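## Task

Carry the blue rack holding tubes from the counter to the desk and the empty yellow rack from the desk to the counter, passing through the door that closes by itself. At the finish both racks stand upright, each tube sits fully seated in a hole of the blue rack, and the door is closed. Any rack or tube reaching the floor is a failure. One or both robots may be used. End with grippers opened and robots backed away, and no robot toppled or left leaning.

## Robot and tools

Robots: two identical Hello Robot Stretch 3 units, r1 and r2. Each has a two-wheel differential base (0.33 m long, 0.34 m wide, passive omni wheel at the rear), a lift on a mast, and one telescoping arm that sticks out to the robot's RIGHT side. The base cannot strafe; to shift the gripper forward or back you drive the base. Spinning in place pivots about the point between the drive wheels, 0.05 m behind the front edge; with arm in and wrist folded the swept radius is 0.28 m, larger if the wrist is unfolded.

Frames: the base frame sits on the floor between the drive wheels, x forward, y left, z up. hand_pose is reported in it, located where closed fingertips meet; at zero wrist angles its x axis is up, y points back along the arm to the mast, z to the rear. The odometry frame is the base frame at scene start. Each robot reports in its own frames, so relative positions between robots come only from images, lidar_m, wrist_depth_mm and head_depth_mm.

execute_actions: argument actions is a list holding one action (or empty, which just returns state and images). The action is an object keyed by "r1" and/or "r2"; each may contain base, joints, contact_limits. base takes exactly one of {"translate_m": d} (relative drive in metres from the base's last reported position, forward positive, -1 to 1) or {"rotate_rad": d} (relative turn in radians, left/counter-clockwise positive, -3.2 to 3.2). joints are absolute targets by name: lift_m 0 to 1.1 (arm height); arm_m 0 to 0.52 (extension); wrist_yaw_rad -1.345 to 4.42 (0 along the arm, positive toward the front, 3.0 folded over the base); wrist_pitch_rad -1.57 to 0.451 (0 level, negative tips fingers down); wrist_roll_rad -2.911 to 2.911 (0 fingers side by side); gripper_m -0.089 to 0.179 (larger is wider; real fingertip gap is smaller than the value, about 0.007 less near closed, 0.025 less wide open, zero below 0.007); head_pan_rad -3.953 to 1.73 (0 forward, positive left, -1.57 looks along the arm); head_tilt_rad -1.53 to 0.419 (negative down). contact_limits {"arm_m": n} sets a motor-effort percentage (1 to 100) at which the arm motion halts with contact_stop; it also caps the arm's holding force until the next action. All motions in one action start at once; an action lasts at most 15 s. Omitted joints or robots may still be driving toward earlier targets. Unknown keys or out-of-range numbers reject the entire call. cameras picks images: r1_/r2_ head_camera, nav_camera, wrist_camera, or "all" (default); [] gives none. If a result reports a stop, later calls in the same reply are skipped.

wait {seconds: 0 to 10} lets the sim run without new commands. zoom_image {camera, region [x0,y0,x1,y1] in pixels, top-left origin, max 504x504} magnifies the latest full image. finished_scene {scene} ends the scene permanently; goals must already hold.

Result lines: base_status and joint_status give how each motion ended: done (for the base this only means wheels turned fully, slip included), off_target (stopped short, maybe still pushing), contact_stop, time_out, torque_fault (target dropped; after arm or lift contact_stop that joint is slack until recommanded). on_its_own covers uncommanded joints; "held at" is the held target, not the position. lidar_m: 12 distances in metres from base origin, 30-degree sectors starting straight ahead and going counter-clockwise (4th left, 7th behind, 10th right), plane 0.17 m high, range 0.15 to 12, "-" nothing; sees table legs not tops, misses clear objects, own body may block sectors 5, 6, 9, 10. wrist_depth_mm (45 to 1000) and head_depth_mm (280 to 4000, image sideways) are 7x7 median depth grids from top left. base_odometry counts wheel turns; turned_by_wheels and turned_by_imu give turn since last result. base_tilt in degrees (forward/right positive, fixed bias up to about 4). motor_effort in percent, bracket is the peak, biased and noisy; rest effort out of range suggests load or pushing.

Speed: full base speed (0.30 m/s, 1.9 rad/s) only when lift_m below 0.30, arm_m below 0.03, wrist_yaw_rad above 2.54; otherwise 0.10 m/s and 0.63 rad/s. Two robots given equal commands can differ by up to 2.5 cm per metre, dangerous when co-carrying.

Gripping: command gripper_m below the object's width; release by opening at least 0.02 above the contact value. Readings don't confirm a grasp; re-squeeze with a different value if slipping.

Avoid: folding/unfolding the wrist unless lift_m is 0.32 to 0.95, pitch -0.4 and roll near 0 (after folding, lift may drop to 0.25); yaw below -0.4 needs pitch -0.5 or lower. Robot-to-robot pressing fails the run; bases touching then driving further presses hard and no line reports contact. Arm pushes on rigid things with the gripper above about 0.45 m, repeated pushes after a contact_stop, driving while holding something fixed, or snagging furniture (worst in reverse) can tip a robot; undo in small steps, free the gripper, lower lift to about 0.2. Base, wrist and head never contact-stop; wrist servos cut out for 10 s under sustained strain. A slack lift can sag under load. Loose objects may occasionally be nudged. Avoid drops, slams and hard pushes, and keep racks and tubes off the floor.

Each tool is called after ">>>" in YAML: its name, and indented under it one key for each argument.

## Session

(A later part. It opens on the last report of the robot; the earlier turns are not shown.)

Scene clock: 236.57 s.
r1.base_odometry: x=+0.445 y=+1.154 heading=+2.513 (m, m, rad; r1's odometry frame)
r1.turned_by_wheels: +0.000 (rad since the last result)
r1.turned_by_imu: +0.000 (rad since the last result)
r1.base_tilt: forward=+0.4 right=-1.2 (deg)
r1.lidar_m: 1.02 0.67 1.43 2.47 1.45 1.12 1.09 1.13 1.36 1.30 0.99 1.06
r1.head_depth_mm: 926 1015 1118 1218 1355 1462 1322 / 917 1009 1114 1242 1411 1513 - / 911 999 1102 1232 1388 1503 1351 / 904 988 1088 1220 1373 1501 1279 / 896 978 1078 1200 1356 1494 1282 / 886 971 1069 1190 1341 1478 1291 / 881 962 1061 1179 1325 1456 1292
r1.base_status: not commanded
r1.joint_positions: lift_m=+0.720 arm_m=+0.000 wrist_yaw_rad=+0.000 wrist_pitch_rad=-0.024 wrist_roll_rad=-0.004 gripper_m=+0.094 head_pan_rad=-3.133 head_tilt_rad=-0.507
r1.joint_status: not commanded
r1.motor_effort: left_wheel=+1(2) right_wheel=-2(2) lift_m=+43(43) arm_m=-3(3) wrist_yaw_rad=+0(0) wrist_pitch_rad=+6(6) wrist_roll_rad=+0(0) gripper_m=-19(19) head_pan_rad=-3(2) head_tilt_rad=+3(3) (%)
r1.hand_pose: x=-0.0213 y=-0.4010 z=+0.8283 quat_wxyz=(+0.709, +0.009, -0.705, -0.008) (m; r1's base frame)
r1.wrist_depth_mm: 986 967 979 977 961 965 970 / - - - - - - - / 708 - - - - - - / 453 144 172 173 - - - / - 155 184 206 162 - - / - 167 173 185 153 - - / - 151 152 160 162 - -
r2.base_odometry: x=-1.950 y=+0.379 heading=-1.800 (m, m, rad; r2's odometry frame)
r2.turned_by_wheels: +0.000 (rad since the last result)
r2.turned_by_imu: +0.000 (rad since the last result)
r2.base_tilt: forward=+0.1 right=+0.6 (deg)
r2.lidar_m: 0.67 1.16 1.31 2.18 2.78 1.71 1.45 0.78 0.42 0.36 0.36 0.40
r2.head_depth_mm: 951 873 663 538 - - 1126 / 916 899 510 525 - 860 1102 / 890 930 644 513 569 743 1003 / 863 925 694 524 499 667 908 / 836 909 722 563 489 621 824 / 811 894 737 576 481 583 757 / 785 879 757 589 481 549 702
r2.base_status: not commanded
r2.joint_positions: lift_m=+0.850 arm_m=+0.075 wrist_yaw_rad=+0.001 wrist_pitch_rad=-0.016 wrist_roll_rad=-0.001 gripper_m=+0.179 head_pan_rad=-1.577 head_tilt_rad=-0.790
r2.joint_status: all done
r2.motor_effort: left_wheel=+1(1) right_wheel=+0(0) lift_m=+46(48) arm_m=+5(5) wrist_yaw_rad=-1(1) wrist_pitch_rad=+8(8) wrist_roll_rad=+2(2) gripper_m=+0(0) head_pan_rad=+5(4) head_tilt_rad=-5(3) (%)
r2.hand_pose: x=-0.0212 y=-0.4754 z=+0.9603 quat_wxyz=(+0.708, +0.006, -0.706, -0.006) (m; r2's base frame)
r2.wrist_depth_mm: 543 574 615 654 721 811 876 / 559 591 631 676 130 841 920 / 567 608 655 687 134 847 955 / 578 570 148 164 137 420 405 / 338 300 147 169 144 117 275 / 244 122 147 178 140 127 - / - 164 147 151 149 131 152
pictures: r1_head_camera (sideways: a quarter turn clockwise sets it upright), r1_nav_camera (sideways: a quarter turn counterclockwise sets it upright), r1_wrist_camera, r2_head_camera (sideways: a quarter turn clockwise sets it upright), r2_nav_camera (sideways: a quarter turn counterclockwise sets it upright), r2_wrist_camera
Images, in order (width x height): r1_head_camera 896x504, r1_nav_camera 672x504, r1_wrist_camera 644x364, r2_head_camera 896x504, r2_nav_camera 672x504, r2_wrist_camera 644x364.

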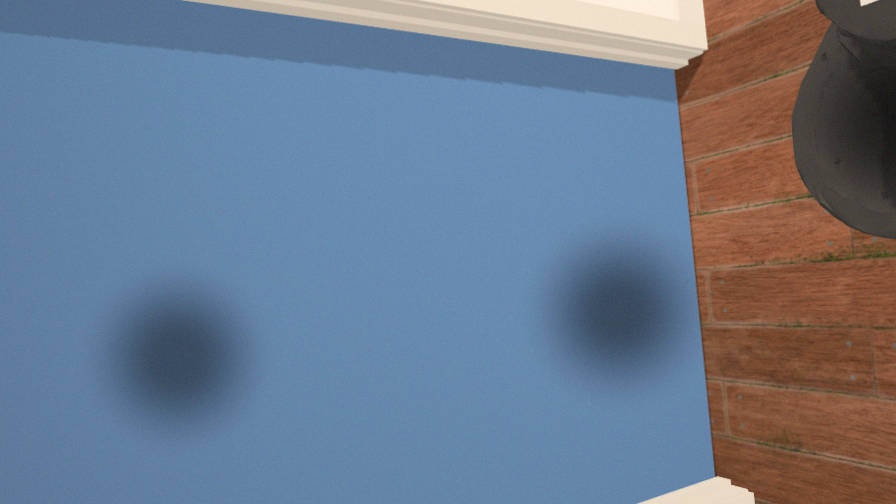

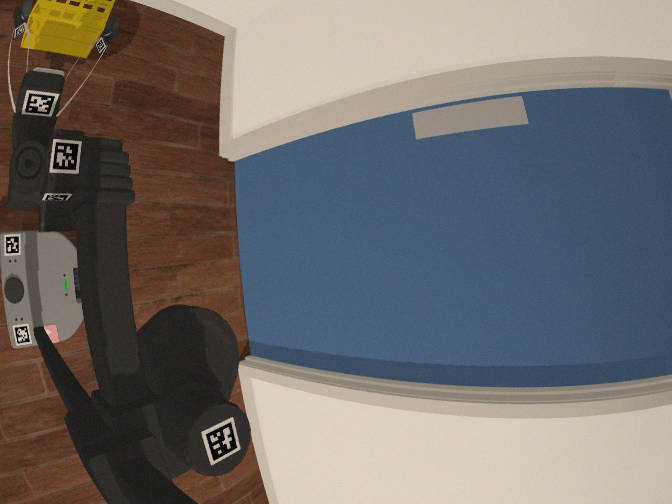

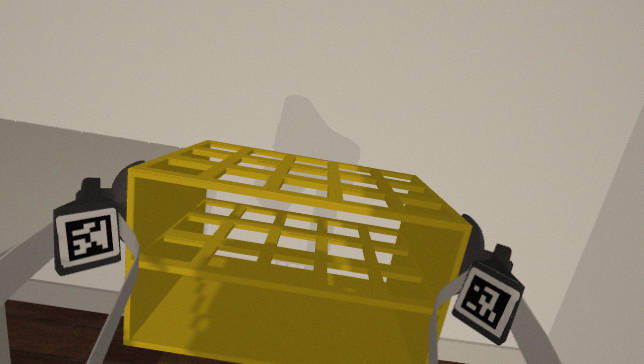

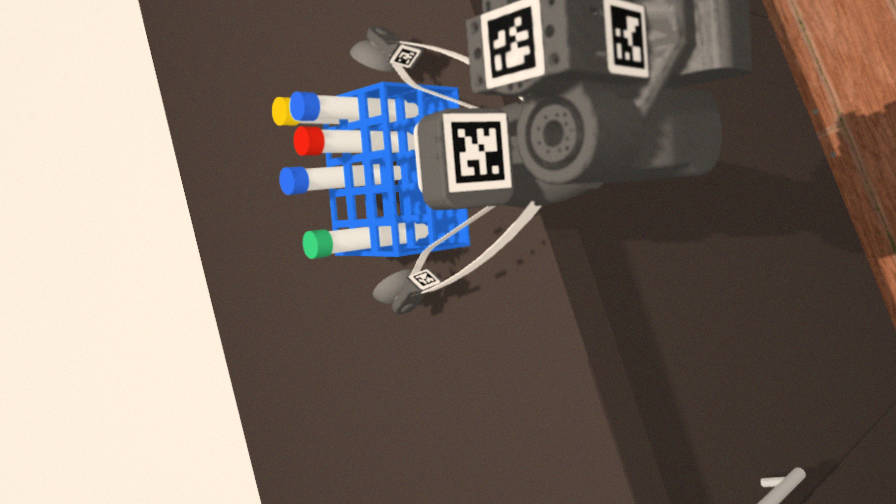

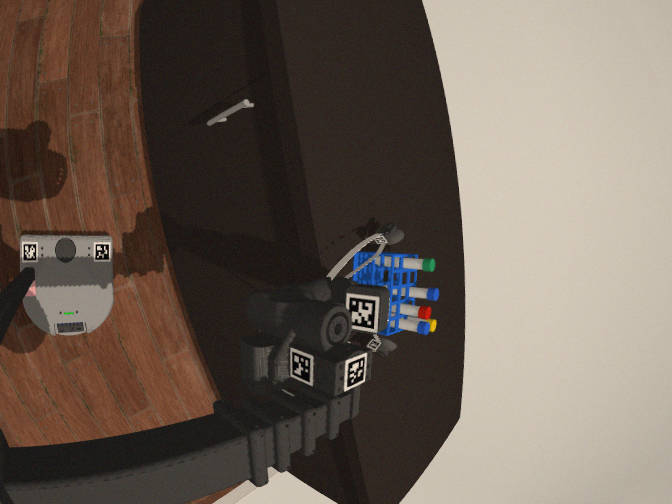

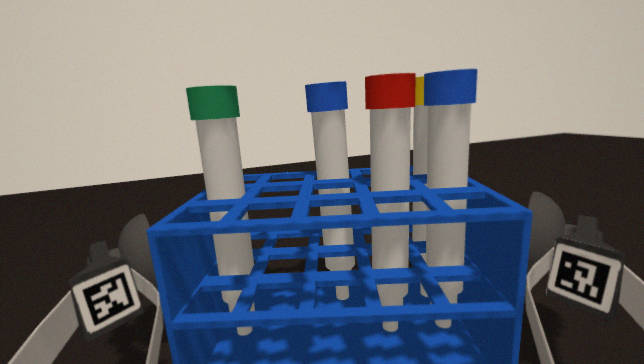

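>>> execute_actions:
  actions:
    - {"r1": {"base": {"translate_m": -0.75}, "joints": {"wrist_yaw_rad": 1.57}}, "r2": {"joints": {"gripper_m": 0.103}}}
  cameras: ["r1_nav_camera", "r1_wrist_camera", "r2_head_camera", "r2_wrist_camera"]

Scene clock: 263.73 s.
r1.base_odometry: x=+1.052 y=+0.713 heading=+2.513 (m, m, rad; r1's odometry frame)
r1.turned_by_wheels: +0.000 (rad since the last result)
r1.turned_by_imu: -0.002 (rad since the last result)
r1.base_tilt: forward=+0.4 right=-1.3 (deg)
r1.lidar_m: 1.77 1.36 2.49 1.06 0.49 0.35 0.34 0.35 0.48 0.97 1.36 1.55
r1.head_depth_mm: - 290 317 354 401 464 522 / - 289 313 350 397 458 - / - 287 311 346 392 451 499 / - 286 307 343 387 445 519 / - 284 305 339 382 438 515 / - 283 302 336 378 432 506 / - - 299 332 374 427 498
r1.base_status: done
r1.joint_positions: lift_m=+0.720 arm_m=+0.000 wrist_yaw_rad=+1.568 wrist_pitch_rad=-0.024 wrist_roll_rad=-0.004 gripper_m=+0.094 head_pan_rad=-3.133 head_tilt_rad=-0.507
r1.joint_status: all done
r1.motor_effort: left_wheel=+2(3) right_wheel=-2(6) lift_m=+43(43) arm_m=-2(3) wrist_yaw_rad=+2(4) wrist_pitch_rad=+6(6) wrist_roll_rad=+0(0) gripper_m=-19(19) head_pan_rad=-3(4) head_tilt_rad=+3(3) (%)
r1.hand_pose: x=+0.2342 y=-0.1460 z=+0.8283 quat_wxyz=(+0.508, +0.504, -0.493, +0.495) (m; r1's base frame)
r1.wrist_depth_mm: - - - - - - - / - - - - - - - / - - - - - - - / - 145 172 171 917 - - / - 154 185 207 161 - - / - 167 172 185 154 - - / - 151 152 160 162 - -
r2.base_odometry: x=-1.950 y=+0.379 heading=-1.800 (m, m, rad; r2's odometry frame)
r2.turned_by_wheels: +0.000 (rad since the last result)
r2.turned_by_imu: +0.002 (rad since the last result)
r2.base_tilt: forward=+0.1 right=+0.6 (deg)
r2.lidar_m: 0.67 1.16 1.31 2.18 2.78 1.72 1.45 0.78 0.43 0.36 0.36 0.40
r2.head_depth_mm: 950 874 661 541 - - 1128 / 917 899 508 526 - 858 1105 / 889 928 528 532 569 744 1002 / 862 923 682 540 498 668 905 / 837 905 720 566 490 623 831 / 812 898 735 577 480 585 757 / 786 882 754 588 481 550 703
r2.base_status: not commanded
r2.joint_positions: lift_m=+0.850 arm_m=+0.075 wrist_yaw_rad=+0.001 wrist_pitch_rad=-0.016 wrist_roll_rad=-0.001 gripper_m=+0.104 head_pan_rad=-1.577 head_tilt_rad=-0.790
r2.joint_status: all done
r2.motor_effort: left_wheel=+1(1) right_wheel=+0(0) lift_m=+46(45) arm_m=+5(5) wrist_yaw_rad=-2(1) wrist_pitch_rad=+8(8) wrist_roll_rad=+2(2) gripper_m=-20(94) head_pan_rad=+5(4) head_tilt_rad=-4(3) (%)
r2.hand_pose: x=-0.0212 y=-0.4754 z=+0.9603 quat_wxyz=(+0.708, +0.006, -0.706, -0.006) (m; r2's base frame)
r2.wrist_depth_mm: 549 574 623 665 728 818 881 / 564 597 634 689 147 820 935 / 567 617 645 699 150 834 933 / 576 575 168 180 153 420 400 / 337 321 163 190 161 138 264 / 230 - 156 155 171 148 199 / 182 167 156 158 154 148 152
pictures: r1_nav_camera (sideways: a quarter turn counterclockwise sets it upright), r1_wrist_camera, r2_head_camera (sideways: a quarter turn clockwise sets it upright), r2_wrist_camera
Images, in order (width x height): r1_nav_camera 672x504, r1_wrist_camera 644x364, r2_head_camera 896x504, r2_wrist_camera 644x364.

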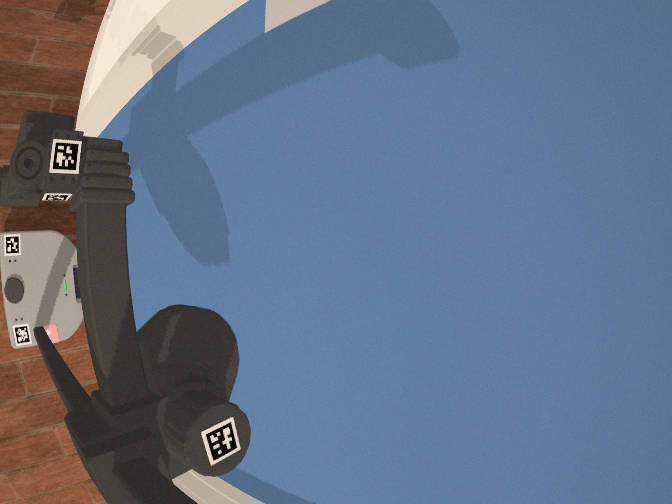

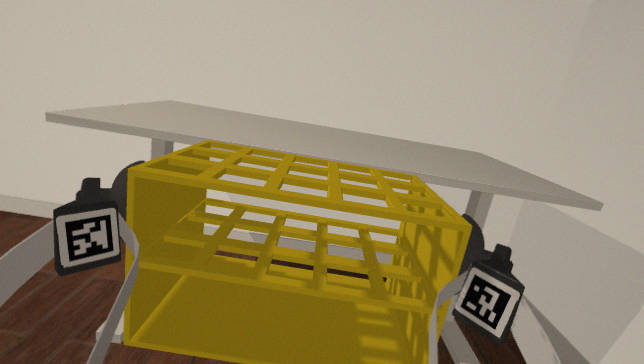

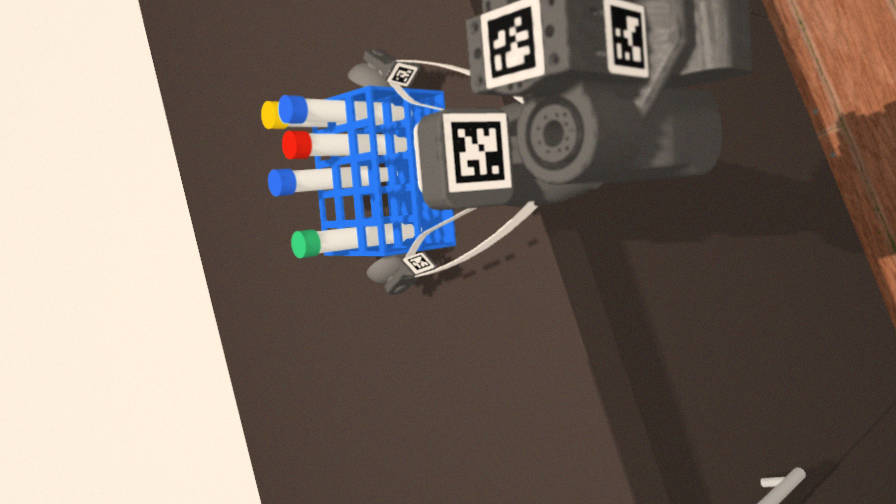

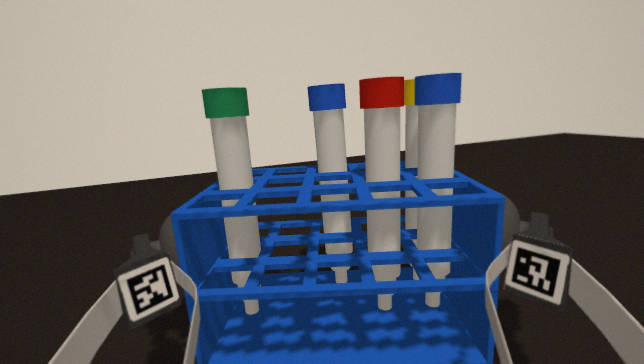

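>>> execute_actions:
  actions:
    - {"r1": {"base": {"translate_m": -0.5}}, "r2": {"joints": {"lift_m": 0.872}}}
  cameras: ["r1_nav_camera", "r2_head_camera", "r2_wrist_camera"]

Scene clock: 284.77 s.
r1.base_odometry: x=+1.456 y=+0.419 heading=+2.513 (m, m, rad; r1's odometry frame)
r1.turned_by_wheels: +0.000 (rad since the last result)
r1.turned_by_imu: +0.001 (rad since the last result)
r1.base_tilt: forward=+0.4 right=-1.2 (deg)
r1.lidar_m: 1.85 2.35 0.44 0.27 0.25 0.25 0.30 0.56 1.37 0.56 0.55 1.85
r1.head_depth_mm: - - - - 292 317 345 / - - - 291 319 359 - / - - 292 320 361 413 463 / - 293 322 363 416 487 588 / 294 323 365 418 490 592 748 / 325 367 421 493 596 757 1205 / 369 423 494 598 1853 1575 1295
r1.base_status: done
r1.joint_positions: lift_m=+0.720 arm_m=+0.000 wrist_yaw_rad=+1.570 wrist_pitch_rad=-0.025 wrist_roll_rad=-0.004 gripper_m=+0.094 head_pan_rad=-3.133 head_tilt_rad=-0.504
r1.joint_status: not commanded
r1.motor_effort: left_wheel=-1(29) right_wheel=-3(46) lift_m=+42(43) arm_m=-3(3) wrist_yaw_rad=+1(3) wrist_pitch_rad=+7(7) wrist_roll_rad=+0(0) gripper_m=-20(19) head_pan_rad=-3(4) head_tilt_rad=+2(3) (%)
r1.hand_pose: x=+0.2342 y=-0.1456 z=+0.8280 quat_wxyz=(+0.508, +0.505, -0.492, +0.495) (m; r1's base frame)
r1.wrist_depth_mm: - - - - - - - / - - - - - - - / - - - - - - - / - 145 172 173 - - - / - 153 184 206 162 - - / - 168 173 184 154 - - / - 151 152 160 162 - -
r2.base_odometry: x=-1.950 y=+0.379 heading=-1.800 (m, m, rad; r2's odometry frame)
r2.turned_by_wheels: +0.000 (rad since the last result)
r2.turned_by_imu: +0.001 (rad since the last result)
r2.base_tilt: forward=+0.1 right=+0.6 (deg)
r2.lidar_m: 0.66 1.16 1.31 2.17 1.75 1.70 1.45 0.78 0.42 0.36 0.36 0.40
r2.head_depth_mm: 950 874 661 559 - 970 1127 / 918 899 511 536 - 839 1104 / 888 929 517 - 565 739 1006 / 862 925 545 539 497 668 906 / 838 910 722 566 488 623 825 / 810 893 738 576 480 583 757 / 789 881 758 587 482 551 705
r2.base_status: not commanded
r2.joint_positions: lift_m=+0.872 arm_m=+0.075 wrist_yaw_rad=+0.001 wrist_pitch_rad=-0.028 wrist_roll_rad=-0.001 gripper_m=+0.104 head_pan_rad=-1.577 head_tilt_rad=-0.790
r2.joint_status: all done
r2.motor_effort: left_wheel=+1(1) right_wheel=+1(0) lift_m=+46(48) arm_m=+5(5) wrist_yaw_rad=+0(1) wrist_pitch_rad=+14(15) wrist_roll_rad=+2(2) gripper_m=-20(20) head_pan_rad=+5(4) head_tilt_rad=-4(4) (%)
r2.hand_pose: x=-0.0212 y=-0.4750 z=+0.9793 quat_wxyz=(+0.708, +0.010, -0.706, -0.010) (m; r2's base frame)
r2.wrist_depth_mm: 538 566 616 672 740 799 901 / 552 598 631 679 713 820 927 / 570 599 635 701 153 858 958 / 578 618 178 174 155 483 458 / 386 371 164 194 163 138 300 / 266 - 158 155 171 146 231 / 210 195 156 158 154 166 177
pictures: r1_nav_camera (sideways: a quarter turn counterclockwise sets it upright), r2_head_camera (sideways: a quarter turn clockwise sets it upright), r2_wrist_camera
Images, in order (width x height): r1_nav_camera 672x504, r2_head_camera 896x504, r2_wrist_camera 644x364.

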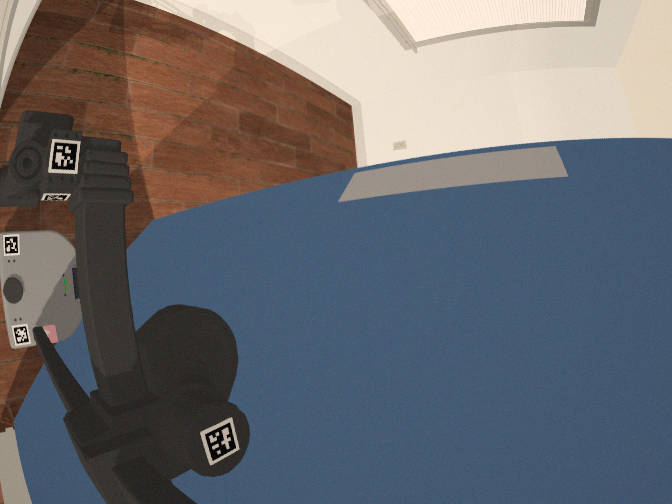

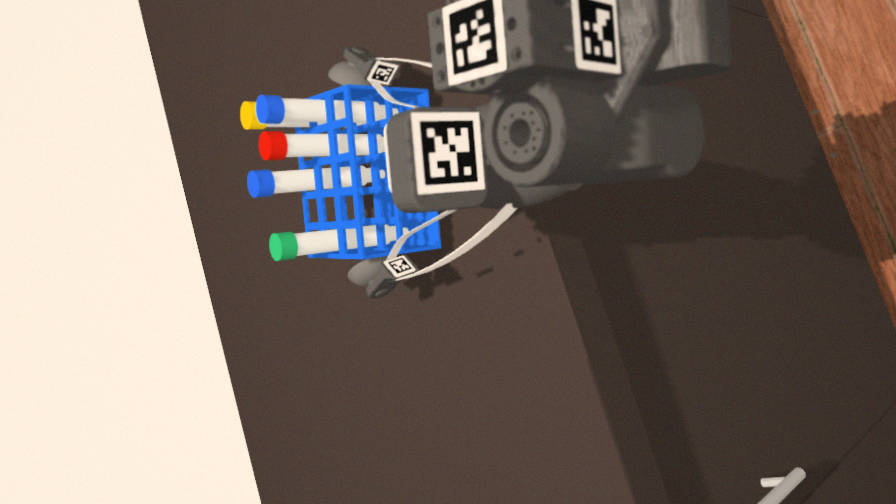

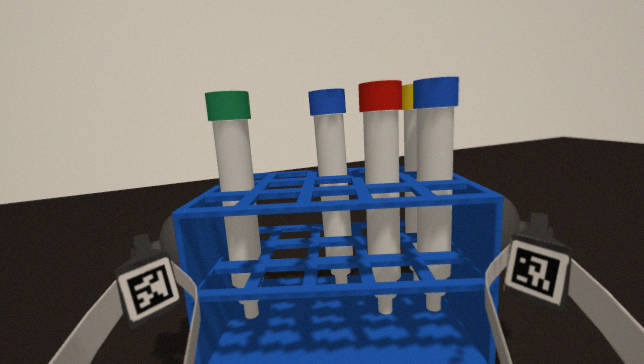

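>>> execute_actions:
  actions:
    - {"r1": {"base": {"translate_m": -0.45}, "joints": {"head_pan_rad": 1.6, "head_tilt_rad": -0.7}}, "r2": {"joints": {"lift_m": 0.885}}}
  cameras: ["r1_nav_camera", "r2_head_camera", "r2_wrist_camera"]

Scene clock: 292.93 s.
r1.base_odometry: x=+1.820 y=+0.154 heading=+2.513 (m, m, rad; r1's odometry frame)
r1.turned_by_wheels: +0.000 (rad since the last result)
r1.turned_by_imu: -0.001 (rad since the last result)
r1.base_tilt: forward=+0.5 right=-1.4 (deg)
r1.lidar_m: 2.30 0.51 0.26 0.22 0.22 0.24 0.37 1.89 1.37 1.32 0.81 0.79
r1.head_depth_mm: - - - 307 387 524 814 / - - - 296 351 460 669 / - - - - 321 410 568 / - - - - 303 369 493 / - - - - 290 336 423 / - - - - - 308 - / - - - - - - -
r1.base_status: done
r1.joint_positions: lift_m=+0.720 arm_m=+0.000 wrist_yaw_rad=+1.570 wrist_pitch_rad=-0.025 wrist_roll_rad=-0.004 gripper_m=+0.094 head_pan_rad=+1.593 head_tilt_rad=-0.691
r1.joint_status: all done
r1.motor_effort: left_wheel=+1(10) right_wheel=-3(12) lift_m=+42(42) arm_m=-3(3) wrist_yaw_rad=+1(1) wrist_pitch_rad=+7(7) wrist_roll_rad=+1(0) gripper_m=-19(19) head_pan_rad=+3(35) head_tilt_rad=-4(18) (%)
r1.hand_pose: x=+0.2342 y=-0.1456 z=+0.8280 quat_wxyz=(+0.508, +0.505, -0.492, +0.495) (m; r1's base frame)
r1.wrist_depth_mm: - - - - - - 492 / - - - - - - 490 / - - - - - - 500 / - 145 171 172 - - 517 / - 154 184 206 162 594 543 / - 167 173 184 152 566 584 / - 150 153 161 163 633 596
r2.base_odometry: x=-1.950 y=+0.379 heading=-1.800 (m, m, rad; r2's odometry frame)
r2.turned_by_wheels: +0.000 (rad since the last result)
r2.turned_by_imu: +0.001 (rad since the last result)
r2.base_tilt: forward=+0.1 right=+0.6 (deg)
r2.lidar_m: 0.66 1.16 1.32 2.18 1.43 1.45 1.46 0.78 0.43 0.36 0.36 0.40
r2.head_depth_mm: 951 874 667 - - 945 1126 / 917 899 493 - - 823 1103 / 891 929 515 - 560 733 1005 / 860 925 527 537 498 669 907 / 836 909 721 566 488 625 827 / 810 894 735 577 480 585 758 / 789 881 755 589 482 548 702
r2.base_status: not commanded
r2.joint_positions: lift_m=+0.885 arm_m=+0.075 wrist_yaw_rad=+0.001 wrist_pitch_rad=-0.028 wrist_roll_rad=-0.001 gripper_m=+0.104 head_pan_rad=-1.577 head_tilt_rad=-0.790
r2.joint_status: all done
r2.motor_effort: left_wheel=+0(1) right_wheel=+0(0) lift_m=+47(49) arm_m=+5(5) wrist_yaw_rad=-1(1) wrist_pitch_rad=+15(15) wrist_roll_rad=+2(2) gripper_m=-20(20) head_pan_rad=+5(4) head_tilt_rad=-4(4) (%)
r2.hand_pose: x=-0.0212 y=-0.4750 z=+0.9921 quat_wxyz=(+0.708, +0.011, -0.706, -0.010) (m; r2's base frame)
r2.wrist_depth_mm: 538 566 612 679 727 769 890 / 553 611 641 674 732 825 923 / 568 605 639 685 154 847 959 / 585 627 177 174 154 539 495 / 417 410 164 194 162 138 330 / 292 - 158 155 170 146 252 / 230 212 157 158 156 182 194
pictures: r1_nav_camera (sideways: a quarter turn counterclockwise sets it upright), r2_head_camera (sideways: a quarter turn clockwise sets it upright), r2_wrist_camera
Images, in order (width x height): r1_nav_camera 672x504, r2_head_camera 896x504, r2_wrist_camera 644x364.

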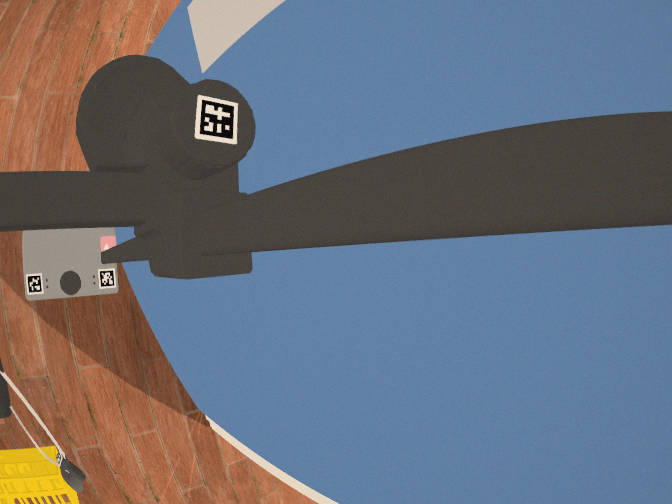

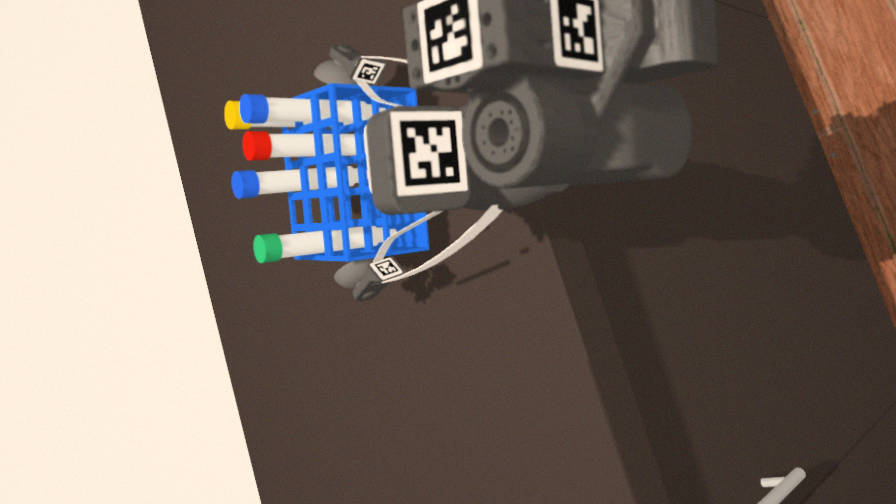

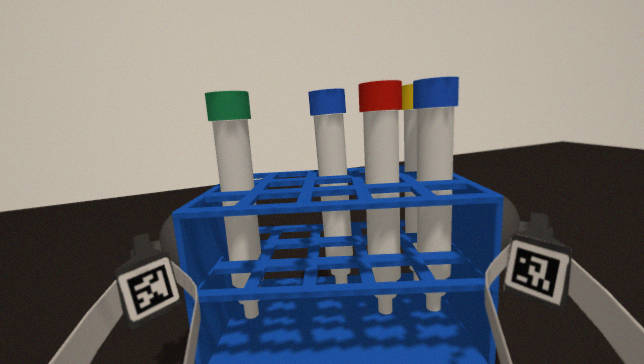

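>>> execute_actions:
  actions:
    - {"r1": {"base": {"rotate_rad": -1.57}, "joints": {"head_pan_rad": -3.14, "head_tilt_rad": -0.7}}, "r2": {"base": {"rotate_rad": 1.87}, "joints": {"arm_m": 0.0, "lift_m": 0.91}}}
  cameras: ["r1_nav_camera", "r2_nav_camera", "r2_wrist_camera"]

Scene clock: 317.53 s.
r1.base_odometry: x=+1.820 y=+0.154 heading=+0.943 (m, m, rad; r1's odometry frame)
r1.turned_by_wheels: -1.570 (rad since the last result)
r1.turned_by_imu: -1.551 (rad since the last result)
r1.base_tilt: forward=+0.4 right=-1.3 (deg)
r1.lidar_m: 1.32 0.81 0.79 2.30 0.56 0.32 0.27 0.27 0.31 2.05 1.89 1.37
r1.head_depth_mm: - 289 324 388 487 - - / - - 307 365 450 - - / - - 297 344 418 - - / - - 290 325 391 471 677 / - - - 309 367 453 591 / - - - 297 346 421 539 / - - - 291 327 394 494
r1.base_status: done
r1.joint_positions: lift_m=+0.720 arm_m=+0.000 wrist_yaw_rad=+1.570 wrist_pitch_rad=-0.025 wrist_roll_rad=-0.004 gripper_m=+0.094 head_pan_rad=-3.133 head_tilt_rad=-0.692
r1.joint_status: all done
r1.motor_effort: left_wheel=+1(9) right_wheel=-5(14) lift_m=+42(42) arm_m=-3(3) wrist_yaw_rad=+1(1) wrist_pitch_rad=+7(7) wrist_roll_rad=+0(0) gripper_m=-19(18) head_pan_rad=-3(33) head_tilt_rad=-3(6) (%)
r1.hand_pose: x=+0.2342 y=-0.1456 z=+0.8280 quat_wxyz=(+0.508, +0.505, -0.492, +0.495) (m; r1's base frame)
r1.wrist_depth_mm: 884 - - - - - - / 962 - - - - - - / 943 - - - - - - / 942 145 172 173 - - - / - 154 184 205 163 - - / - 167 173 184 153 - - / - 151 152 160 163 - -
r2.base_odometry: x=-1.950 y=+0.379 heading=+0.070 (m, m, rad; r2's odometry frame)
r2.turned_by_wheels: +1.870 (rad since the last result)
r2.turned_by_imu: +1.879 (rad since the last result)
r2.base_tilt: forward=+0.1 right=+0.6 (deg)
r2.lidar_m: 2.78 1.35 1.50 1.45 0.51 0.37 0.36 0.37 0.50 1.16 1.20 1.63
r2.head_depth_mm: 999 1139 1290 1580 - - 1093 / 998 1118 413 435 - - 1109 / 998 1136 444 488 - 1337 1150 / 992 1136 450 486 1570 1357 1168 / 996 1134 1312 1560 1605 1366 1192 / 993 1134 1308 1549 1636 1387 1202 / 993 1127 1306 1552 1673 1403 1218
r2.base_status: done
r2.joint_positions: lift_m=+0.910 arm_m=+0.000 wrist_yaw_rad=+0.001 wrist_pitch_rad=-0.029 wrist_roll_rad=+0.000 gripper_m=+0.104 head_pan_rad=-1.577 head_tilt_rad=-0.790
r2.joint_status: all done
r2.motor_effort: left_wheel=-2(4) right_wheel=+3(4) lift_m=+46(49) arm_m=-4(4) wrist_yaw_rad=-1(1) wrist_pitch_rad=+15(15) wrist_roll_rad=+2(2) gripper_m=-20(20) head_pan_rad=+5(5) head_tilt_rad=-3(5) (%)
r2.hand_pose: x=-0.0212 y=-0.4009 z=+1.0170 quat_wxyz=(+0.707, +0.011, -0.707, -0.010) (m; r2's base frame)
r2.wrist_depth_mm: 893 870 880 877 880 883 881 / 913 922 930 895 885 917 920 / 948 960 936 956 154 974 929 / 963 993 176 173 154 989 581 / - 978 164 193 163 138 409 / - - 158 155 170 146 379 / - - 157 159 155 534 445
pictures: r1_nav_camera (sideways: a quarter turn counterclockwise sets it upright), r2_nav_camera (sideways: a quarter turn counterclockwise sets it upright), r2_wrist_camera
Images, in order (width x height): r1_nav_camera 672x504, r2_nav_camera 672x504, r2_wrist_camera 644x364.

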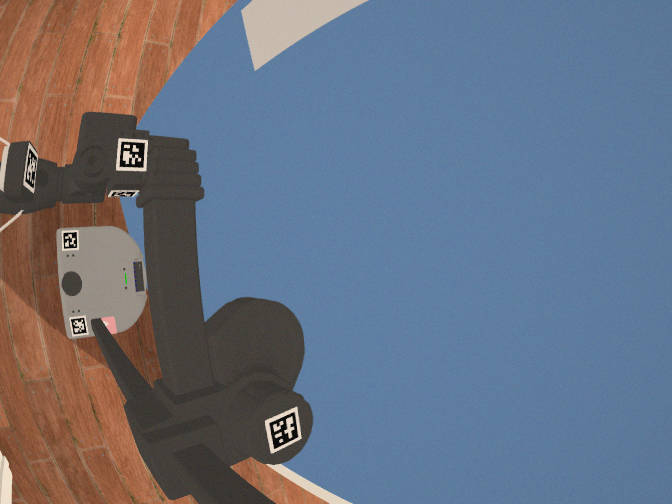

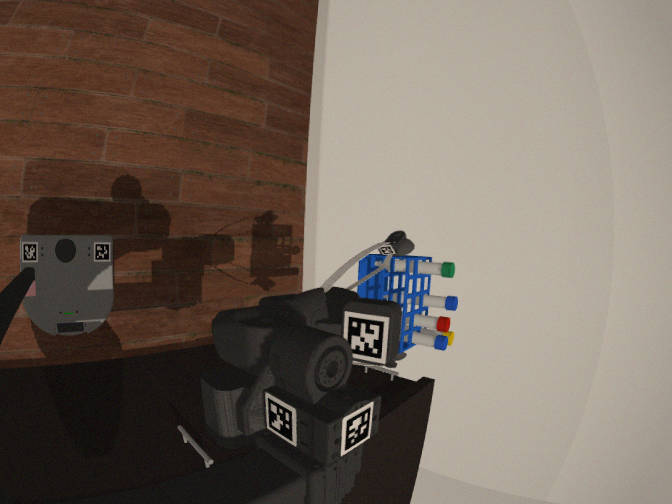

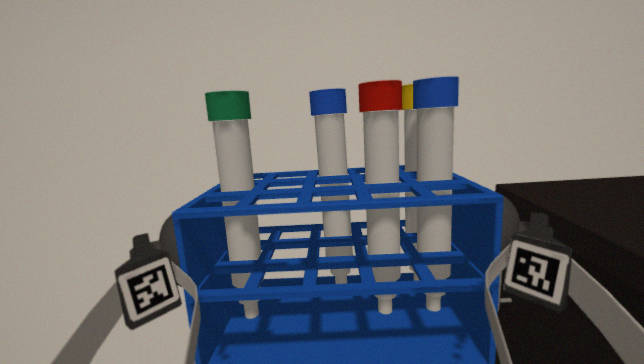

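>>> execute_actions:
  actions:
    - {"r1": {"base": {"translate_m": -0.4}}, "r2": {"base": {"translate_m": 1.0}, "joints": {"head_pan_rad": 0.9, "head_tilt_rad": -0.6}}}
  cameras: ["r1_nav_camera", "r2_nav_camera", "r2_wrist_camera"]

Scene clock: 331.47 s.
r1.base_odometry: x=+1.586 y=-0.169 heading=+0.943 (m, m, rad; r1's odometry frame)
r1.turned_by_wheels: +0.000 (rad since the last result)
r1.turned_by_imu: +0.029 (rad since the last result)
r1.base_tilt: forward=+0.4 right=-1.3 (deg)
r1.lidar_m: 1.50 0.92 2.18 2.25 0.37 0.28 0.28 0.29 0.42 2.06 2.08 1.55
r1.head_depth_mm: - - - 315 382 - - / - - - 314 380 - - / - - - 313 378 - - / - - - 312 377 458 683 / - - - 311 376 474 644 / - - - 310 374 471 640 / - - - 309 373 470 636
r1.base_status: translate_m off_target (by the wheels' count: -0.3996 of -0.4000)
r1.joint_positions: lift_m=+0.720 arm_m=+0.000 wrist_yaw_rad=+1.571 wrist_pitch_rad=-0.026 wrist_roll_rad=-0.004 gripper_m=+0.094 head_pan_rad=-3.134 head_tilt_rad=-0.696
r1.joint_status: not commanded
r1.on_its_own: left_wheel is at rest, and its effort (-49) is outside its rest range (-18 to +18); right_wheel is at rest, and its effort (-52) is outside its rest range (-18 to +18)
r1.motor_effort: left_wheel=-49(62) right_wheel=-52(65) lift_m=+39(43) arm_m=-2(3) wrist_yaw_rad=-1(1) wrist_pitch_rad=+7(8) wrist_roll_rad=+0(0) gripper_m=-20(20) head_pan_rad=-2(4) head_tilt_rad=-2(3) (%)
r1.hand_pose: x=+0.2342 y=-0.1454 z=+0.8278 quat_wxyz=(+0.508, +0.505, -0.492, +0.494) (m; r1's base frame)
r1.wrist_depth_mm: 832 - - - - - - / 866 - - - - - - / 885 - - - - - - / 921 146 171 173 - - - / - 154 186 208 163 - - / - 165 173 185 153 - - / 984 151 153 160 163 - -
r2.base_odometry: x=-0.952 y=+0.449 heading=+0.070 (m, m, rad; r2's odometry frame)
r2.turned_by_wheels: +0.000 (rad since the last result)
r2.turned_by_imu: +0.009 (rad since the last result)
r2.base_tilt: forward=+0.2 right=+0.6 (deg)
r2.lidar_m: 1.78 1.85 0.90 0.44 1.51 1.40 1.35 1.40 1.20 1.16 1.20 1.64
r2.head_depth_mm: 1844 2020 2231 2288 1784 1447 1225 / 1829 2033 2264 2362 1818 1474 1237 / 1694 1847 2027 2219 1835 1498 1257 / 1574 1715 1872 2107 1885 1516 1274 / 2884 3393 3581 986 1910 1402 1224 / 3375 3611 3651 811 1951 1354 1202 / 3225 3428 3640 1071 1847 1579 848
r2.base_status: done
r2.joint_positions: lift_m=+0.910 arm_m=+0.000 wrist_yaw_rad=+0.001 wrist_pitch_rad=-0.029 wrist_roll_rad=+0.000 gripper_m=+0.104 head_pan_rad=+0.893 head_tilt_rad=-0.606
r2.joint_status: all done
r2.motor_effort: left_wheel=-2(3) right_wheel=+2(5) lift_m=+46(47) arm_m=-3(3) wrist_yaw_rad=-1(1) wrist_pitch_rad=+15(15) wrist_roll_rad=+2(2) gripper_m=-20(20) head_pan_rad=+4(52) head_tilt_rad=+2(14) (%)
r2.hand_pose: x=-0.0212 y=-0.4009 z=+1.0170 quat_wxyz=(+0.707, +0.011, -0.707, -0.010) (m; r2's base frame)
r2.wrist_depth_mm: 885 867 874 866 874 871 871 / 903 929 895 915 885 893 885 / 932 955 926 914 154 936 952 / 970 1000 175 175 155 983 - / - - 164 194 162 139 - / - - 157 155 169 146 - / - - 156 159 155 - -
pictures: r1_nav_camera (sideways: a quarter turn counterclockwise sets it upright), r2_nav_camera (sideways: a quarter turn counterclockwise sets it upright), r2_wrist_camera
Images, in order (width x height): r1_nav_camera 672x504, r2_nav_camera 672x504, r2_wrist_camera 644x364.

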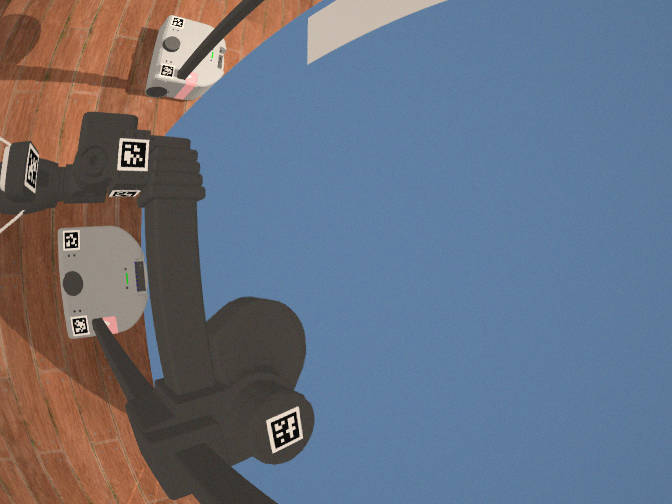

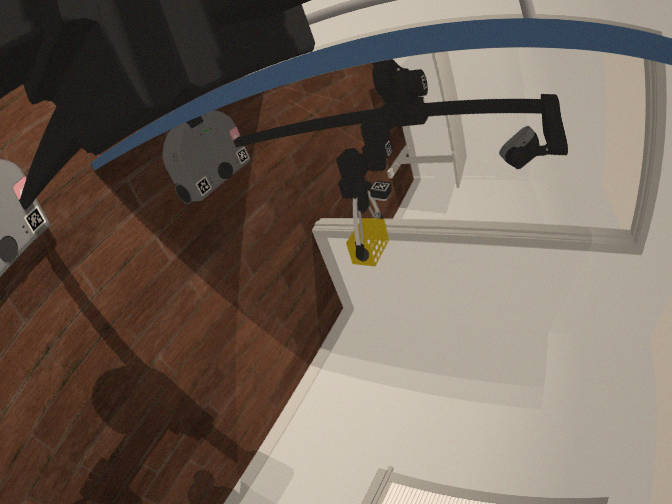

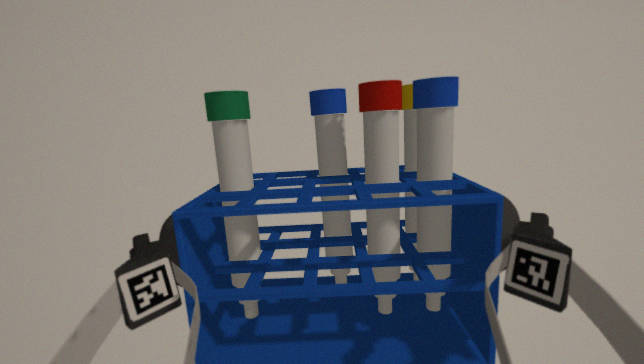

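>>> execute_actions:
  actions:
    - {"r1": {"base": {"translate_m": 0.02}, "joints": {"wrist_yaw_rad": 0.0}}, "r2": {"base": {"translate_m": 0.66}, "joints": {"wrist_yaw_rad": 1.57, "head_pan_rad": 1.4}}}
  cameras: ["r2_nav_camera", "r2_wrist_camera"]

Scene clock: 349.60 s.
r1.base_odometry: x=+1.598 y=-0.153 heading=+0.943 (m, m, rad; r1's odometry frame)
r1.turned_by_wheels: +0.000 (rad since the last result)
r1.turned_by_imu: -0.002 (rad since the last result)
r1.base_tilt: forward=+0.4 right=-1.2 (deg)
r1.lidar_m: 1.48 0.91 2.15 2.26 0.38 0.29 0.28 0.29 0.40 2.06 0.79 1.52
r1.head_depth_mm: - - 287 320 389 - - / - - 285 318 384 - - / - - - 314 380 - - / - - - 312 376 458 679 / - - - 309 373 470 635 / - - - 307 369 463 625 / - - - 304 365 458 616
r1.base_status: done
r1.joint_positions: lift_m=+0.720 arm_m=+0.000 wrist_yaw_rad=+0.002 wrist_pitch_rad=-0.026 wrist_roll_rad=-0.004 gripper_m=+0.094 head_pan_rad=-3.134 head_tilt_rad=-0.696
r1.joint_status: all done
r1.motor_effort: left_wheel=-4(47) right_wheel=-4(49) lift_m=+39(39) arm_m=-3(3) wrist_yaw_rad=-2(3) wrist_pitch_rad=+7(7) wrist_roll_rad=+0(0) gripper_m=-19(19) head_pan_rad=-4(2) head_tilt_rad=-2(2) (%)
r1.hand_pose: x=-0.0210 y=-0.4008 z=+0.8278 quat_wxyz=(+0.709, +0.010, -0.705, -0.009) (m; r1's base frame)
r1.wrist_depth_mm: - 734 - - - - - / - - - - - - - / - - - - - - - / - 146 172 173 - - - / - 155 185 207 162 - - / - 166 172 185 153 - - / - 151 152 160 163 - -
r2.base_odometry: x=-0.294 y=+0.495 heading=+0.069 (m, m, rad; r2's odometry frame)
r2.turned_by_wheels: +0.000 (rad since the last result)
r2.turned_by_imu: +0.007 (rad since the last result)
r2.base_tilt: forward=+0.1 right=+0.6 (deg)
r2.lidar_m: 1.13 1.17 1.49 1.49 0.87 0.76 2.01 1.64 1.20 1.16 1.21 1.17
r2.head_depth_mm: 1299 1441 1598 1809 1787 1457 1223 / 1285 1416 1571 1778 1827 1483 1241 / 1283 1445 1623 2207 1849 1492 1256 / 3189 3415 3608 2473 1879 1517 1271 / 3069 3336 3627 2521 1914 1541 1286 / 3058 3316 3597 2587 1942 1560 1340 / 3017 3243 3508 2679 1977 - -
r2.base_status: done
r2.joint_positions: lift_m=+0.910 arm_m=+0.000 wrist_yaw_rad=+1.567 wrist_pitch_rad=-0.029 wrist_roll_rad=+0.000 gripper_m=+0.104 head_pan_rad=+1.393 head_tilt_rad=-0.606
r2.joint_status: all done
r2.motor_effort: left_wheel=-2(3) right_wheel=+2(4) lift_m=+46(46) arm_m=-3(3) wrist_yaw_rad=+2(6) wrist_pitch_rad=+15(15) wrist_roll_rad=+2(2) gripper_m=-21(20) head_pan_rad=+4(45) head_tilt_rad=+2(1) (%)
r2.hand_pose: x=+0.2341 y=-0.1463 z=+1.0170 quat_wxyz=(+0.508, +0.506, -0.493, +0.492) (m; r2's base frame)
r2.wrist_depth_mm: - - - 991 988 - 989 / - - - - - - - / - - - - 154 - - / - - 175 175 154 - - / - - 163 193 162 138 - / - - 157 155 171 146 - / - - 156 159 155 - -
pictures: r2_nav_camera (sideways: a quarter turn counterclockwise sets it upright), r2_wrist_camera
Images, in order (width x height): r2_nav_camera 672x504, r2_wrist_camera 644x364.

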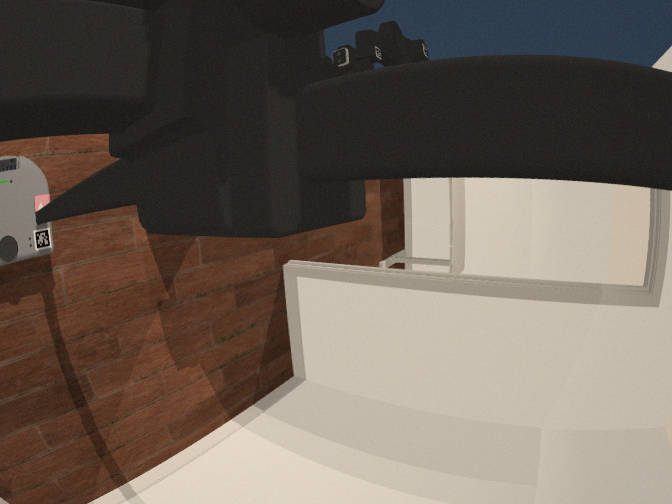

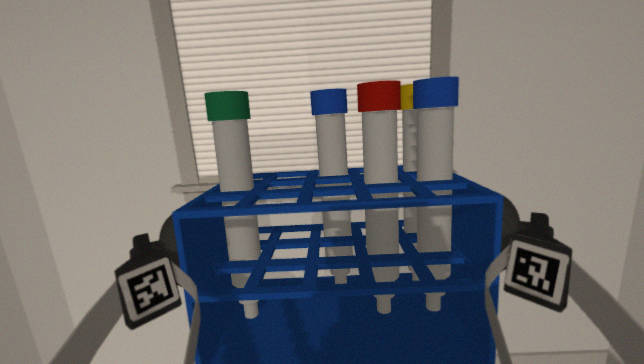

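>>> execute_actions:
  actions:
    - {"r2": {"base": {"rotate_rad": 1.55}, "joints": {"head_pan_rad": 0.0, "head_tilt_rad": -0.6}}}
  cameras: ["r2_nav_camera", "r2_head_camera"]

Scene clock: 354.90 s.
r1.base_odometry: x=+1.598 y=-0.153 heading=+0.943 (m, m, rad; r1's odometry frame)
r1.turned_by_wheels: +0.000 (rad since the last result)
r1.turned_by_imu: -0.001 (rad since the last result)
r1.base_tilt: forward=+0.4 right=-1.2 (deg)
r1.lidar_m: 1.48 0.90 2.15 2.26 0.38 0.29 0.28 0.29 0.40 0.96 0.92 1.53
r1.head_depth_mm: - - 287 320 389 - - / - - 285 317 384 - - / - - - 315 380 - - / - - - 312 376 458 678 / - - - 309 373 470 637 / - - - 307 368 464 625 / - - - 304 366 459 615
r1.base_status: not commanded
r1.joint_positions: lift_m=+0.720 arm_m=+0.000 wrist_yaw_rad=+0.002 wrist_pitch_rad=-0.026 wrist_roll_rad=-0.004 gripper_m=+0.094 head_pan_rad=-3.134 head_tilt_rad=-0.696
r1.joint_status: not commanded
r1.motor_effort: left_wheel=-4(4) right_wheel=-4(4) lift_m=+39(38) arm_m=-3(3) wrist_yaw_rad=-2(2) wrist_pitch_rad=+7(7) wrist_roll_rad=+0(0) gripper_m=-20(20) head_pan_rad=-3(3) head_tilt_rad=-1(2) (%)
r1.hand_pose: x=-0.0210 y=-0.4008 z=+0.8278 quat_wxyz=(+0.709, +0.010, -0.705, -0.009) (m; r1's base frame)
r1.wrist_depth_mm: - - - - - - - / - - - - - - - / - - - - - - - / - 146 172 173 - - - / - 155 184 208 162 - - / - 166 173 185 154 - - / - 151 151 161 162 - -
r2.base_odometry: x=-0.294 y=+0.495 heading=+1.619 (m, m, rad; r2's odometry frame)
r2.turned_by_wheels: +1.550 (rad since the last result)
r2.turned_by_imu: +1.557 (rad since the last result)
r2.base_tilt: forward=+0.1 right=+0.6 (deg)
r2.lidar_m: 1.48 0.89 0.76 2.01 1.67 1.21 1.16 1.19 1.17 1.13 1.16 1.50
r2.head_depth_mm: 1238 1357 1501 1684 1789 1464 1199 / 3106 3244 3243 2356 1816 1476 1242 / 3115 3375 3464 2422 1862 1497 1261 / 3176 3352 3578 2491 1871 1523 1275 / 3120 3382 3527 2558 1915 1437 1258 / 3148 3412 3668 2589 1789 1364 1246 / 3129 3488 1067 1146 1447 1363 1264
r2.base_status: done
r2.joint_positions: lift_m=+0.910 arm_m=+0.000 wrist_yaw_rad=+1.568 wrist_pitch_rad=-0.029 wrist_roll_rad=+0.000 gripper_m=+0.104 head_pan_rad=+0.007 head_tilt_rad=-0.606
r2.joint_status: all done
r2.motor_effort: left_wheel=-2(5) right_wheel=+2(5) lift_m=+46(47) arm_m=-3(4) wrist_yaw_rad=+2(2) wrist_pitch_rad=+15(15) wrist_roll_rad=+2(2) gripper_m=-20(20) head_pan_rad=-5(53) head_tilt_rad=+2(1) (%)
r2.hand_pose: x=+0.2341 y=-0.1462 z=+1.0170 quat_wxyz=(+0.508, +0.506, -0.493, +0.492) (m; r2's base frame)
r2.wrist_depth_mm: 900 - - - - - - / 967 - - - - - - / 933 - - - 153 - - / 813 - 175 174 156 - - / 709 - 164 194 161 138 - / 589 - 157 154 170 145 - / 866 - 156 160 155 - -
pictures: r2_head_camera (sideways: a quarter turn clockwise sets it upright), r2_nav_camera (sideways: a quarter turn counterclockwise sets it upright)
Images, in order (width x height): r2_head_camera 896x504, r2_nav_camera 672x504.

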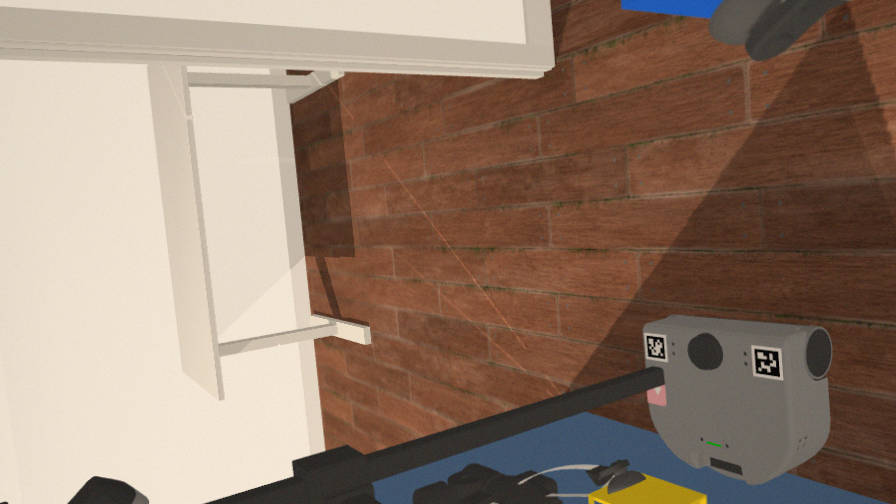

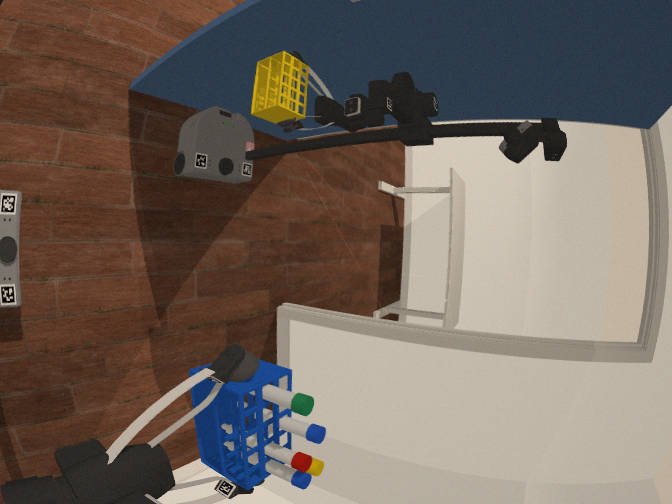

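>>> execute_actions:
  actions:
    - {"r2": {"base": {"translate_m": 1.0}}}
  cameras: ["r2_nav_camera", "r2_wrist_camera"]

Scene clock: 368.73 s.
r1.base_odometry: x=+1.598 y=-0.153 heading=+0.943 (m, m, rad; r1's odometry frame)
r1.turned_by_wheels: +0.000 (rad since the last result)
r1.turned_by_imu: -0.003 (rad since the last result)
r1.base_tilt: forward=+0.4 right=-1.2 (deg)
r1.lidar_m: 0.21 0.21 2.15 2.26 0.39 0.29 0.28 0.29 0.40 2.06 2.06 1.53
r1.head_depth_mm: - - 287 320 388 - - / - - 285 317 385 - - / - - - 314 381 - - / - - - 312 377 458 678 / - - - 309 373 469 635 / - - - 307 369 464 625 / - - - 304 365 458 616
r1.base_status: not commanded
r1.joint_positions: lift_m=+0.720 arm_m=+0.000 wrist_yaw_rad=+0.002 wrist_pitch_rad=-0.026 wrist_roll_rad=-0.004 gripper_m=+0.094 head_pan_rad=-3.134 head_tilt_rad=-0.696
r1.joint_status: not commanded
r1.motor_effort: left_wheel=-4(4) right_wheel=-4(4) lift_m=+38(39) arm_m=-2(3) wrist_yaw_rad=-2(2) wrist_pitch_rad=+7(7) wrist_roll_rad=+0(0) gripper_m=-20(20) head_pan_rad=-3(2) head_tilt_rad=-2(2) (%)
r1.hand_pose: x=-0.0210 y=-0.4008 z=+0.8278 quat_wxyz=(+0.709, +0.010, -0.705, -0.009) (m; r1's base frame)
r1.wrist_depth_mm: - - - - - - - / - - - - - - - / - - - - - - - / - 146 171 174 - - - / - 154 185 207 161 - - / - 165 173 184 153 - - / - 151 152 161 163 - -
r2.base_odometry: x=-0.342 y=+1.493 heading=+1.619 (m, m, rad; r2's odometry frame)
r2.turned_by_wheels: +0.000 (rad since the last result)
r2.turned_by_imu: +0.010 (rad since the last result)
r2.base_tilt: forward=+0.1 right=+0.6 (deg)
r2.lidar_m: 2.23 2.20 0.66 0.34 0.33 2.24 2.15 1.59 1.16 1.11 0.65 0.57
r2.head_depth_mm: 2222 2345 2689 2311 1793 1465 1198 / 2218 2356 2735 2371 1814 1477 1237 / 2231 2408 2711 2419 1860 1501 1260 / 2242 2404 2764 2464 1874 1522 1272 / 2247 2430 2758 2538 1914 1541 1291 / 2261 2437 2318 2503 1950 1559 1306 / 2253 2493 2758 2651 1980 1598 1321
r2.base_status: done
r2.joint_positions: lift_m=+0.910 arm_m=+0.000 wrist_yaw_rad=+1.568 wrist_pitch_rad=-0.029 wrist_roll_rad=+0.000 gripper_m=+0.104 head_pan_rad=+0.007 head_tilt_rad=-0.606
r2.joint_status: not commanded
r2.motor_effort: left_wheel=-2(3) right_wheel=+3(6) lift_m=+46(46) arm_m=-4(4) wrist_yaw_rad=+1(3) wrist_pitch_rad=+15(15) wrist_roll_rad=+2(2) gripper_m=-20(20) head_pan_rad=-5(5) head_tilt_rad=+1(1) (%)
r2.hand_pose: x=+0.2341 y=-0.1462 z=+1.0170 quat_wxyz=(+0.508, +0.506, -0.493, +0.492) (m; r2's base frame)
r2.wrist_depth_mm: - - - - - 352 351 / - - - - - 363 370 / - - - - 154 374 387 / - - 175 175 154 382 405 / - - 164 193 163 138 416 / - - 157 155 170 146 440 / - - 156 159 155 436 458
pictures: r2_nav_camera (sideways: a quarter turn counterclockwise sets it upright), r2_wrist_camera
Images, in order (width x height): r2_nav_camera 672x504, r2_wrist_camera 644x364.

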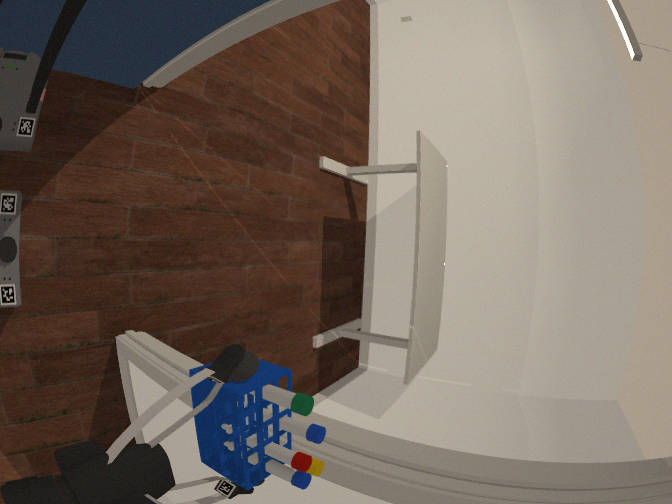

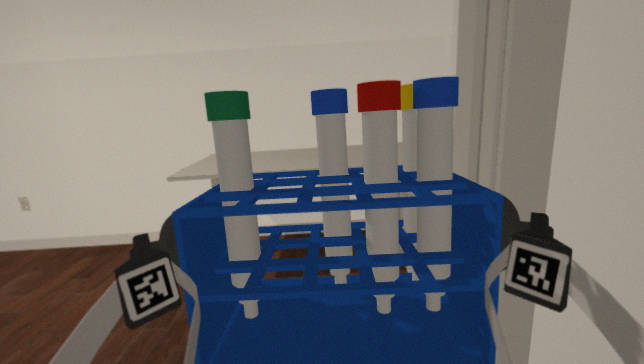

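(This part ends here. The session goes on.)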